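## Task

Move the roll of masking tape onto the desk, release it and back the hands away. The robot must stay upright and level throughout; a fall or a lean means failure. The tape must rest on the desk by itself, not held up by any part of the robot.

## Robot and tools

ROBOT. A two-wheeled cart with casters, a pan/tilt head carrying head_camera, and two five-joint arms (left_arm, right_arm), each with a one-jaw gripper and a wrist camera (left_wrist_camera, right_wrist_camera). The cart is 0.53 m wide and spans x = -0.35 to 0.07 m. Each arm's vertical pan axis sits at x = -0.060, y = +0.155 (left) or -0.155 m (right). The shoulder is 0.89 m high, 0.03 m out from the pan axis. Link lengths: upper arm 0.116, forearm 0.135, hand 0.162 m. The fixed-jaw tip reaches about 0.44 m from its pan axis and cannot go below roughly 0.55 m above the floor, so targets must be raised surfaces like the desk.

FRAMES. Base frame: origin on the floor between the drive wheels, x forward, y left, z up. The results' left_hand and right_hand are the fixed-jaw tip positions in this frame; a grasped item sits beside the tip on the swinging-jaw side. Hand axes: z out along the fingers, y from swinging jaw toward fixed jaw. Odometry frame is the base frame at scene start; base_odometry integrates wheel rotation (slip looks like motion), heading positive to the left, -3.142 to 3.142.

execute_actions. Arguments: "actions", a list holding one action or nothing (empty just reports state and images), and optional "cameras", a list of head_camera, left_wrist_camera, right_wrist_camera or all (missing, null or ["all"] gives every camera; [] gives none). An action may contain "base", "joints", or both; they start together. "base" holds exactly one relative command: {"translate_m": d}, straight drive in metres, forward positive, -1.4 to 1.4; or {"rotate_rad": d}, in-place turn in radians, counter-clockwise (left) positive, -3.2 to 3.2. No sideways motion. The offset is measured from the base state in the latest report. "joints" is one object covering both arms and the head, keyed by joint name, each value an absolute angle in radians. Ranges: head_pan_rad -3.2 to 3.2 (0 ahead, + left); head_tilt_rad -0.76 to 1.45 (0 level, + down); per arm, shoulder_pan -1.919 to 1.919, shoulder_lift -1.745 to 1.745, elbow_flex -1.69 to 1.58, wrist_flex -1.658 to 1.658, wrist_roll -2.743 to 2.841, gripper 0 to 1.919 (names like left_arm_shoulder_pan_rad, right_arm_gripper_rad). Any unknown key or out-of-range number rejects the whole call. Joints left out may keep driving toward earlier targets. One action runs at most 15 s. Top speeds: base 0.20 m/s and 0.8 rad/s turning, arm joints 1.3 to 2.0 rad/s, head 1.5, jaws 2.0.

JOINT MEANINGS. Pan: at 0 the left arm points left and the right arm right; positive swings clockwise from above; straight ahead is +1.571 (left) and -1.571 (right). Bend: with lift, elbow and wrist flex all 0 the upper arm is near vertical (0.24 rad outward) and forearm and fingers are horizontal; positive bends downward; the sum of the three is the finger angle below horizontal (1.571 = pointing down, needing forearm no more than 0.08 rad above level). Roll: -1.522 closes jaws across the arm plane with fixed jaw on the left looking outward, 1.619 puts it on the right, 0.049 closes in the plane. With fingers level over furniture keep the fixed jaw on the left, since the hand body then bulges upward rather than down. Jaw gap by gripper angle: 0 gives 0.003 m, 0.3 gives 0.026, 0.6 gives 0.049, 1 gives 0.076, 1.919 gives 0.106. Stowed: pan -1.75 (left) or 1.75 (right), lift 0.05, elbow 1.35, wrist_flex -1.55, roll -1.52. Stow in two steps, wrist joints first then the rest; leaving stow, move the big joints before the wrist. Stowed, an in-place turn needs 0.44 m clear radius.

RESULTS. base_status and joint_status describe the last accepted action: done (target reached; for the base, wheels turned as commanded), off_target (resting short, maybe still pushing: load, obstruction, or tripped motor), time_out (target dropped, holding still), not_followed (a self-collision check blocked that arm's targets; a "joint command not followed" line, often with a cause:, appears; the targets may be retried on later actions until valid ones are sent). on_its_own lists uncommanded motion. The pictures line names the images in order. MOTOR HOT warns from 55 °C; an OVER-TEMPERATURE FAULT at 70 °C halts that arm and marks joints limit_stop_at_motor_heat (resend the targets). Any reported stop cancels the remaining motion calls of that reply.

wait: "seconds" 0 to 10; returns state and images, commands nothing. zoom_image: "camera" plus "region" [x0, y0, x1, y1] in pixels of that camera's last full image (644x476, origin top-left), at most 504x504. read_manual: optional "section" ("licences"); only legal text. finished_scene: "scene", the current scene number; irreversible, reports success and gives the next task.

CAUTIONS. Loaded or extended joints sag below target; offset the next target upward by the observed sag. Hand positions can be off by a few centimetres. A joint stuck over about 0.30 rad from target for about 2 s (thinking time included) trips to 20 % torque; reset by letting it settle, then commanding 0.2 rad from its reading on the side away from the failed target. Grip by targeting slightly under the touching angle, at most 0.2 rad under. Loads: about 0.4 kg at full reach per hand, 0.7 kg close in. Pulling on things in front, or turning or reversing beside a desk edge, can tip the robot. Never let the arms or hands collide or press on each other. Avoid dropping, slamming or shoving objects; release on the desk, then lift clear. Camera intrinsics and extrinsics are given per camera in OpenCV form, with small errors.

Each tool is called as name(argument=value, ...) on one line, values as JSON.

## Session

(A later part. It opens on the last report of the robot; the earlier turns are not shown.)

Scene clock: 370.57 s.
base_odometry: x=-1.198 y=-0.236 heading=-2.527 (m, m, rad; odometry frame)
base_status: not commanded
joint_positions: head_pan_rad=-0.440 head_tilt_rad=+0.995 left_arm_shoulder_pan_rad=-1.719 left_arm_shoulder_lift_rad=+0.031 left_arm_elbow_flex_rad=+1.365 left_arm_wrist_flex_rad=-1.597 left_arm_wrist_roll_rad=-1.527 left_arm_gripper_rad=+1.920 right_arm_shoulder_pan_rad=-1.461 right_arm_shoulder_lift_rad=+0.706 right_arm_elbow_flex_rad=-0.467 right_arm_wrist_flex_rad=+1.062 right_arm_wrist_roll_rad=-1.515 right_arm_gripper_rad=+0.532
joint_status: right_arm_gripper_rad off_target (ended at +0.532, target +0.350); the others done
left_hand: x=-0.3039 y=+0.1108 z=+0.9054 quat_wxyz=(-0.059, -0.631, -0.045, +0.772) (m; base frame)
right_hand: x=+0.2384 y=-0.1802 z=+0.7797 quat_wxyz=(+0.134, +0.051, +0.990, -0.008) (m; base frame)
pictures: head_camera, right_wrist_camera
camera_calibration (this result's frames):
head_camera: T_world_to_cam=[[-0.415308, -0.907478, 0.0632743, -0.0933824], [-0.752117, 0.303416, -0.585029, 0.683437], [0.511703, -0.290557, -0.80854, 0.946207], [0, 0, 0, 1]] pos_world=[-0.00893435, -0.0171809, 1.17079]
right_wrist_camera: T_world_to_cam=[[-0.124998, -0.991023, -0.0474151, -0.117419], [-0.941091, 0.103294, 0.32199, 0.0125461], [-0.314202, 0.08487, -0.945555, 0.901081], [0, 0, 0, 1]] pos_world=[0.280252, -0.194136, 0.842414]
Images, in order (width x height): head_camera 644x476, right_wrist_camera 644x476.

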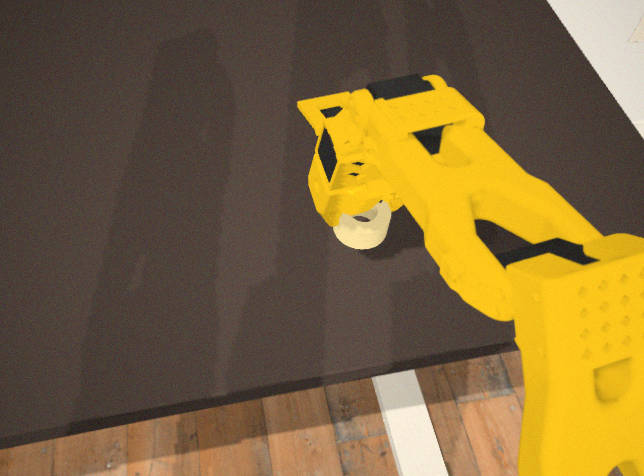

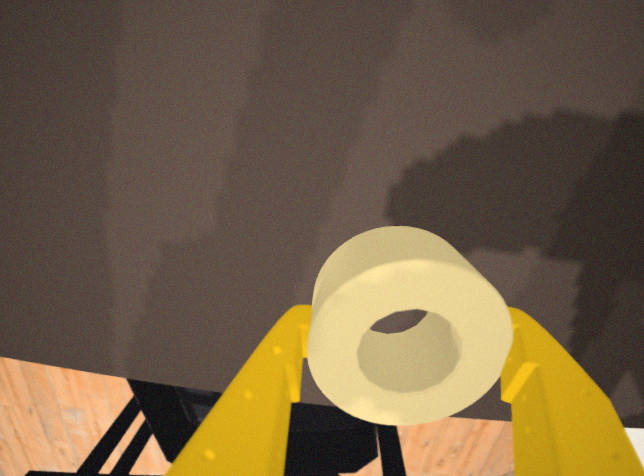

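execute_actions(actions=[{"joints": {"right_arm_shoulder_lift_rad": 0.785, "right_arm_elbow_flex_rad": -0.41, "right_arm_wrist_flex_rad": 0.893, "right_arm_gripper_rad": 0.35}}], cameras=["head_camera", "right_wrist_camera"])

Scene clock: 392.23 s.
base_odometry: x=-1.198 y=-0.236 heading=-2.527 (m, m, rad; odometry frame)
base_status: not commanded
joint_positions: head_pan_rad=-0.440 head_tilt_rad=+0.995 left_arm_shoulder_pan_rad=-1.719 left_arm_shoulder_lift_rad=+0.031 left_arm_elbow_flex_rad=+1.365 left_arm_wrist_flex_rad=-1.597 left_arm_wrist_roll_rad=-1.527 left_arm_gripper_rad=+1.920 right_arm_shoulder_pan_rad=-1.461 right_arm_shoulder_lift_rad=+0.801 right_arm_elbow_flex_rad=-0.404 right_arm_wrist_flex_rad=+0.903 right_arm_wrist_roll_rad=-1.515 right_arm_gripper_rad=+0.532
joint_status: right_arm_gripper_rad off_target (ended at +0.532, target +0.350); the others done
left_hand: x=-0.3039 y=+0.1108 z=+0.9054 quat_wxyz=(-0.059, -0.631, -0.045, +0.772) (m; base frame)
right_hand: x=+0.2388 y=-0.1802 z=+0.7501 quat_wxyz=(+0.135, +0.051, +0.990, -0.008) (m; base frame)
pictures: head_camera, right_wrist_camera
camera_calibration (this result's frames):
head_camera: T_world_to_cam=[[-0.415308, -0.907478, 0.0632743, -0.0933824], [-0.752117, 0.303416, -0.585029, 0.683437], [0.511702, -0.290557, -0.80854, 0.946207], [0, 0, 0, 1]] pos_world=[-0.00893436, -0.0171809, 1.17079]
right_wrist_camera: T_world_to_cam=[[-0.124925, -0.991031, -0.0474387, -0.118822], [-0.941581, 0.103348, 0.320538, 0.0236359], [-0.31276, 0.0847106, -0.946047, 0.873123], [0, 0, 0, 1]] pos_world=[0.280489, -0.194162, 0.812803]
Images, in order (width x height): head_camera 644x476, right_wrist_camera 644x476.

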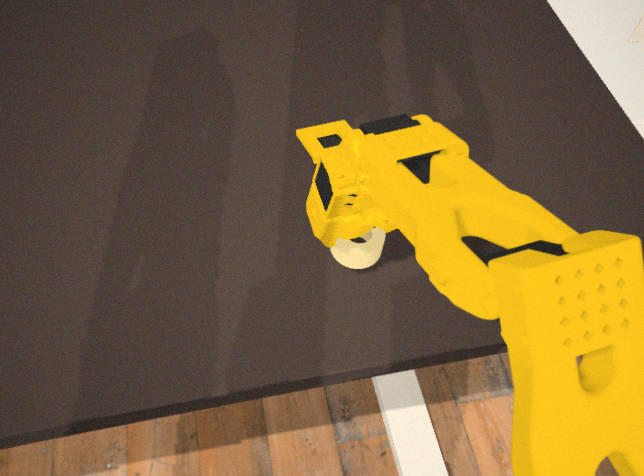

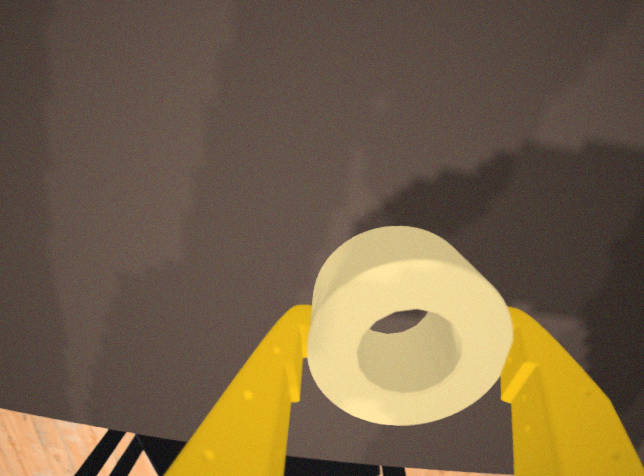

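execute_actions(actions=[{"joints": {"right_arm_shoulder_lift_rad": 0.84, "right_arm_elbow_flex_rad": -0.405, "right_arm_wrist_flex_rad": 0.833, "right_arm_gripper_rad": 0.35}}], cameras=["head_camera", "right_wrist_camera"])

Scene clock: 405.57 s.
base_odometry: x=-1.198 y=-0.236 heading=-2.527 (m, m, rad; odometry frame)
base_status: not commanded
joint_positions: head_pan_rad=-0.440 head_tilt_rad=+0.995 left_arm_shoulder_pan_rad=-1.719 left_arm_shoulder_lift_rad=+0.031 left_arm_elbow_flex_rad=+1.365 left_arm_wrist_flex_rad=-1.597 left_arm_wrist_roll_rad=-1.527 left_arm_gripper_rad=+1.920 right_arm_shoulder_pan_rad=-1.461 right_arm_shoulder_lift_rad=+0.855 right_arm_elbow_flex_rad=-0.399 right_arm_wrist_flex_rad=+0.842 right_arm_wrist_roll_rad=-1.515 right_arm_gripper_rad=+0.532
joint_status: right_arm_gripper_rad off_target (ended at +0.532, target +0.350); the others done
left_hand: x=-0.3039 y=+0.1108 z=+0.9054 quat_wxyz=(-0.059, -0.631, -0.045, +0.772) (m; base frame)
right_hand: x=+0.2393 y=-0.1803 z=+0.7374 quat_wxyz=(+0.136, +0.051, +0.989, -0.008) (m; base frame)
pictures: head_camera, right_wrist_camera
camera_calibration (this result's frames):
head_camera: T_world_to_cam=[[-0.415308, -0.907478, 0.0632743, -0.0933824], [-0.752117, 0.303416, -0.585029, 0.683437], [0.511702, -0.290557, -0.80854, 0.946207], [0, 0, 0, 1]] pos_world=[-0.00893436, -0.0171809, 1.17079]
right_wrist_camera: T_world_to_cam=[[-0.124781, -0.991047, -0.0474854, -0.119416], [-0.942554, 0.103456, 0.31763, 0.0305303], [-0.309874, 0.0843917, -0.947025, 0.861311], [0, 0, 0, 1]] pos_world=[0.280773, -0.194193, 0.800315]
Images, in order (width x height): head_camera 644x476, right_wrist_camera 644x476.

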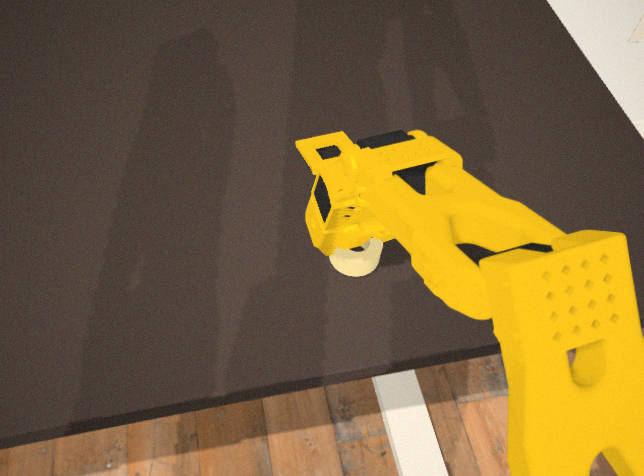

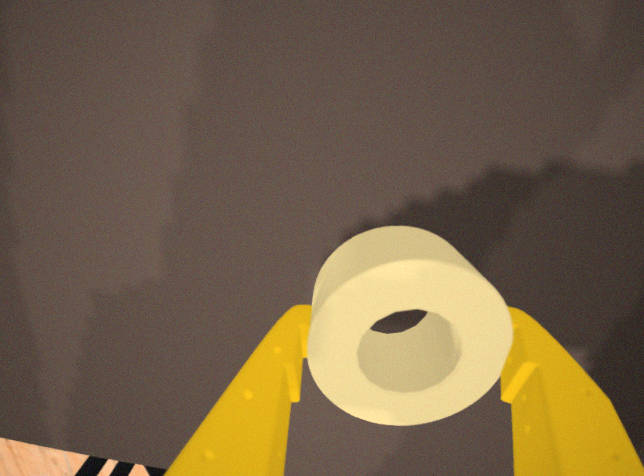

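execute_actions(actions=[{"joints": {"right_arm_shoulder_lift_rad": 0.858, "right_arm_gripper_rad": 0.35}}], cameras=["right_wrist_camera"])

Scene clock: 412.73 s.
base_odometry: x=-1.198 y=-0.236 heading=-2.527 (m, m, rad; odometry frame)
base_status: not commanded
joint_positions: head_pan_rad=-0.440 head_tilt_rad=+0.995 left_arm_shoulder_pan_rad=-1.719 left_arm_shoulder_lift_rad=+0.031 left_arm_elbow_flex_rad=+1.365 left_arm_wrist_flex_rad=-1.597 left_arm_wrist_roll_rad=-1.527 left_arm_gripper_rad=+1.920 right_arm_shoulder_pan_rad=-1.461 right_arm_shoulder_lift_rad=+0.872 right_arm_elbow_flex_rad=-0.399 right_arm_wrist_flex_rad=+0.842 right_arm_wrist_roll_rad=-1.515 right_arm_gripper_rad=+0.532
joint_status: right_arm_gripper_rad off_target (ended at +0.532, target +0.350); the others done
left_hand: x=-0.3039 y=+0.1108 z=+0.9054 quat_wxyz=(-0.059, -0.631, -0.045, +0.772) (m; base frame)
right_hand: x=+0.2366 y=-0.1800 z=+0.7329 quat_wxyz=(+0.128, +0.051, +0.990, -0.008) (m; base frame)
pictures: right_wrist_camera
camera_calibration (this result's frames):
right_wrist_camera: T_world_to_cam=[[-0.125575, -0.99096, -0.0472227, -0.119661], [-0.937093, 0.102852, 0.333584, 0.0163345], [-0.325711, 0.0861418, -0.941537, 0.85621], [0, 0, 0, 1]] pos_world=[0.279158, -0.194015, 0.795053]
Images, in order (width x height): right_wrist_camera 644x476.

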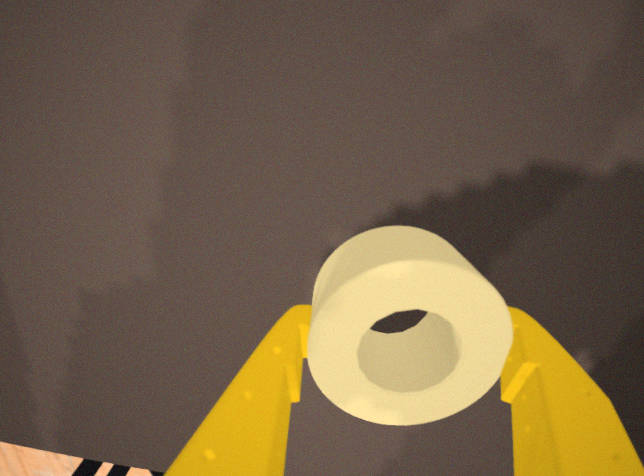

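execute_actions(actions=[{"joints": {"right_arm_shoulder_lift_rad": 0.876, "right_arm_wrist_flex_rad": 0.815, "right_arm_gripper_rad": 0.35}}], cameras=["right_wrist_camera"])

Scene clock: 416.50 s.
base_odometry: x=-1.198 y=-0.236 heading=-2.527 (m, m, rad; odometry frame)
base_status: not commanded
joint_positions: head_pan_rad=-0.440 head_tilt_rad=+0.995 left_arm_shoulder_pan_rad=-1.719 left_arm_shoulder_lift_rad=+0.031 left_arm_elbow_flex_rad=+1.365 left_arm_wrist_flex_rad=-1.597 left_arm_wrist_roll_rad=-1.527 left_arm_gripper_rad=+1.920 right_arm_shoulder_pan_rad=-1.461 right_arm_shoulder_lift_rad=+0.878 right_arm_elbow_flex_rad=-0.399 right_arm_wrist_flex_rad=+0.825 right_arm_wrist_roll_rad=-1.515 right_arm_gripper_rad=+0.532
joint_status: right_arm_gripper_rad off_target (ended at +0.532, target +0.350); the others done
left_hand: x=-0.3039 y=+0.1108 z=+0.9054 quat_wxyz=(-0.059, -0.631, -0.045, +0.772) (m; base frame)
right_hand: x=+0.2382 y=-0.1802 z=+0.7320 quat_wxyz=(+0.133, +0.051, +0.990, -0.008) (m; base frame)
pictures: right_wrist_camera
camera_calibration (this result's frames):
right_wrist_camera: T_world_to_cam=[[-0.12507, -0.991015, -0.0473914, -0.119687], [-0.940599, 0.10324, 0.323442, 0.0265118], [-0.315644, 0.0850292, -0.94506, 0.85584], [0, 0, 0, 1]] pos_world=[0.280108, -0.19412, 0.794573]
Images, in order (width x height): right_wrist_camera 644x476.

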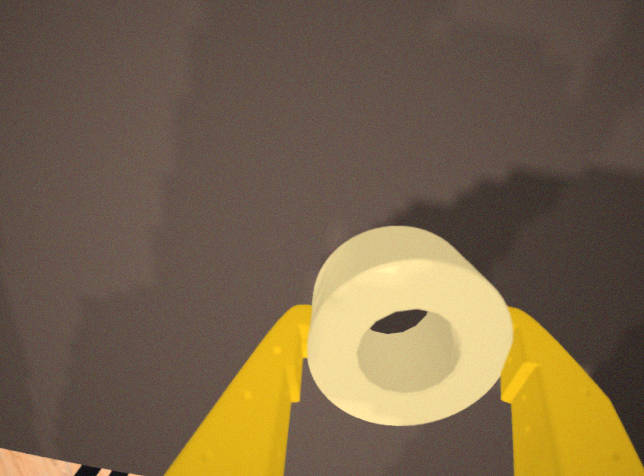

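execute_actions(actions=[{"joints": {"right_arm_shoulder_lift_rad": 0.862, "right_arm_gripper_rad": 0.95}}], cameras=["right_wrist_camera"])

Scene clock: 419.67 s.
base_odometry: x=-1.198 y=-0.236 heading=-2.527 (m, m, rad; odometry frame)
base_status: not commanded
joint_positions: head_pan_rad=-0.440 head_tilt_rad=+0.995 left_arm_shoulder_pan_rad=-1.719 left_arm_shoulder_lift_rad=+0.031 left_arm_elbow_flex_rad=+1.365 left_arm_wrist_flex_rad=-1.597 left_arm_wrist_roll_rad=-1.527 left_arm_gripper_rad=+1.920 right_arm_shoulder_pan_rad=-1.461 right_arm_shoulder_lift_rad=+0.878 right_arm_elbow_flex_rad=-0.399 right_arm_wrist_flex_rad=+0.823 right_arm_wrist_roll_rad=-1.515 right_arm_gripper_rad=+0.943
joint_status: all done
left_hand: x=-0.3039 y=+0.1108 z=+0.9054 quat_wxyz=(-0.059, -0.631, -0.045, +0.772) (m; base frame)
right_hand: x=+0.2384 y=-0.1802 z=+0.7320 quat_wxyz=(+0.134, +0.051, +0.990, -0.008) (m; base frame)
pictures: right_wrist_camera
camera_calibration (this result's frames):
right_wrist_camera: T_world_to_cam=[[-0.124998, -0.991023, -0.0474151, -0.119681], [-0.941091, 0.103294, 0.32199, 0.0279056], [-0.314202, 0.08487, -0.945555, 0.855968], [0, 0, 0, 1]] pos_world=[0.280249, -0.194135, 0.794704]
Images, in order (width x height): right_wrist_camera 644x476.

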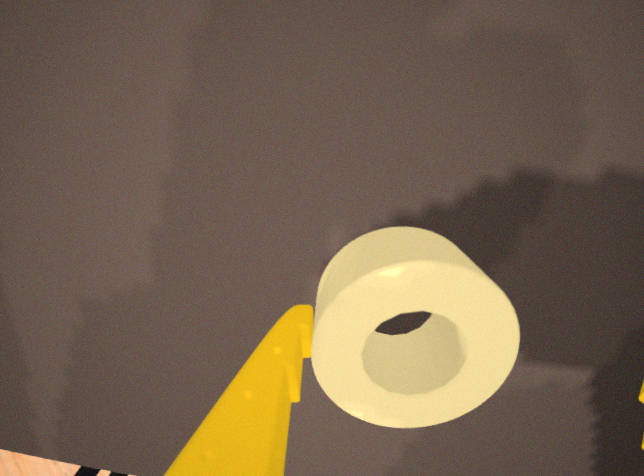

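execute_actions(actions=[{"joints": {"right_arm_shoulder_pan_rad": -1.5, "right_arm_shoulder_lift_rad": 0.4}}], cameras=["right_wrist_camera"])

execute_actions(actions=[{"base": {"translate_m": -0.4}, "joints": {"head_pan_rad": -0.25, "head_tilt_rad": 0.65, "right_arm_shoulder_lift_rad": -0.1, "right_arm_elbow_flex_rad": 0.2, "right_arm_wrist_flex_rad": 0.8, "right_arm_shoulder_pan_rad": -0.9}}], cameras=["head_camera"])

Scene clock: 425.97 s.
base_odometry: x=-1.198 y=-0.236 heading=-2.527 (m, m, rad; odometry frame)
base_status: not commanded
joint_positions: head_pan_rad=-0.440 head_tilt_rad=+0.995 left_arm_shoulder_pan_rad=-1.719 left_arm_shoulder_lift_rad=+0.031 left_arm_elbow_flex_rad=+1.365 left_arm_wrist_flex_rad=-1.597 left_arm_wrist_roll_rad=-1.527 left_arm_gripper_rad=+1.920 right_arm_shoulder_pan_rad=-1.488 right_arm_shoulder_lift_rad=+0.457 right_arm_elbow_flex_rad=-0.398 right_arm_wrist_flex_rad=+0.823 right_arm_wrist_roll_rad=-1.515 right_arm_gripper_rad=+0.944
joint_status: all done
left_hand: x=-0.3039 y=+0.1108 z=+0.9054 quat_wxyz=(-0.059, -0.631, -0.045, +0.772) (m; base frame)
right_hand: x=+0.2814 y=-0.1755 z=+0.8555 quat_wxyz=(+0.337, +0.035, +0.941, -0.015) (m; base frame)
pictures: right_wrist_camera
camera_calibration (this result's frames):
right_wrist_camera: T_world_to_cam=[[-0.0770486, -0.995794, -0.0495767, -0.116231], [-0.992542, 0.0813186, -0.0908202, 0.391834], [0.0944697, 0.0422093, -0.994633, 0.905344], [0, 0, 0, 1]] pos_world=[0.294428, -0.18582, 0.930309]
Images, in order (width x height): right_wrist_camera 644x476.

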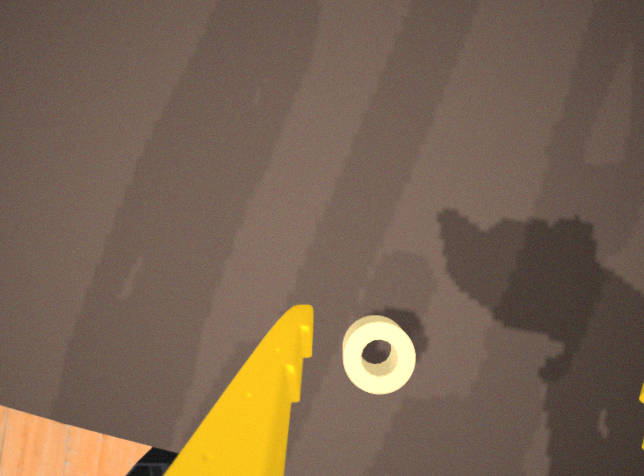

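Scene clock: 428.73 s.
base_odometry: x=-0.872 y=-0.006 heading=-2.528 (m, m, rad; odometry frame)
base_status: done
joint_positions: head_pan_rad=-0.260 head_tilt_rad=+0.664 left_arm_shoulder_pan_rad=-1.719 left_arm_shoulder_lift_rad=+0.031 left_arm_elbow_flex_rad=+1.365 left_arm_wrist_flex_rad=-1.597 left_arm_wrist_roll_rad=-1.527 left_arm_gripper_rad=+1.920 right_arm_shoulder_pan_rad=-0.910 right_arm_shoulder_lift_rad=-0.058 right_arm_elbow_flex_rad=+0.208 right_arm_wrist_flex_rad=+0.811 right_arm_wrist_roll_rad=-1.515 right_arm_gripper_rad=+0.944
joint_status: all done
left_hand: x=-0.3039 y=+0.1108 z=+0.9054 quat_wxyz=(-0.059, -0.631, -0.045, +0.772) (m; base frame)
right_hand: x=+0.1640 y=-0.3193 z=+0.8611 quat_wxyz=(+0.283, +0.306, +0.903, -0.098) (m; base frame)
pictures: head_camera
camera_calibration (this result's frames):
head_camera: T_world_to_cam=[[-0.266496, -0.961751, 0.0633611, -0.0864882], [-0.568045, 0.103613, -0.816449, 0.958453], [0.778656, -0.253572, -0.57393, 0.688718], [0, 0, 0, 1]] pos_world=[-0.0148789, -0.00784901, 1.18328]
Images, in order (width x height): head_camera 644x476.

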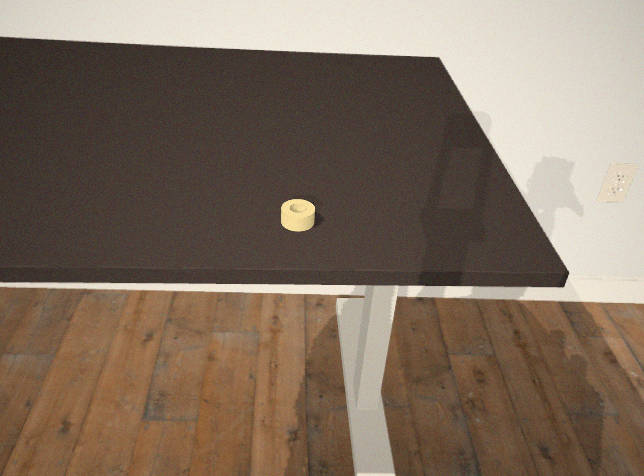

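The tape is sitting flat on the desk, and the robot has let go and backed clear.

finished_scene(scene=1)

The scene is finished: the task was done.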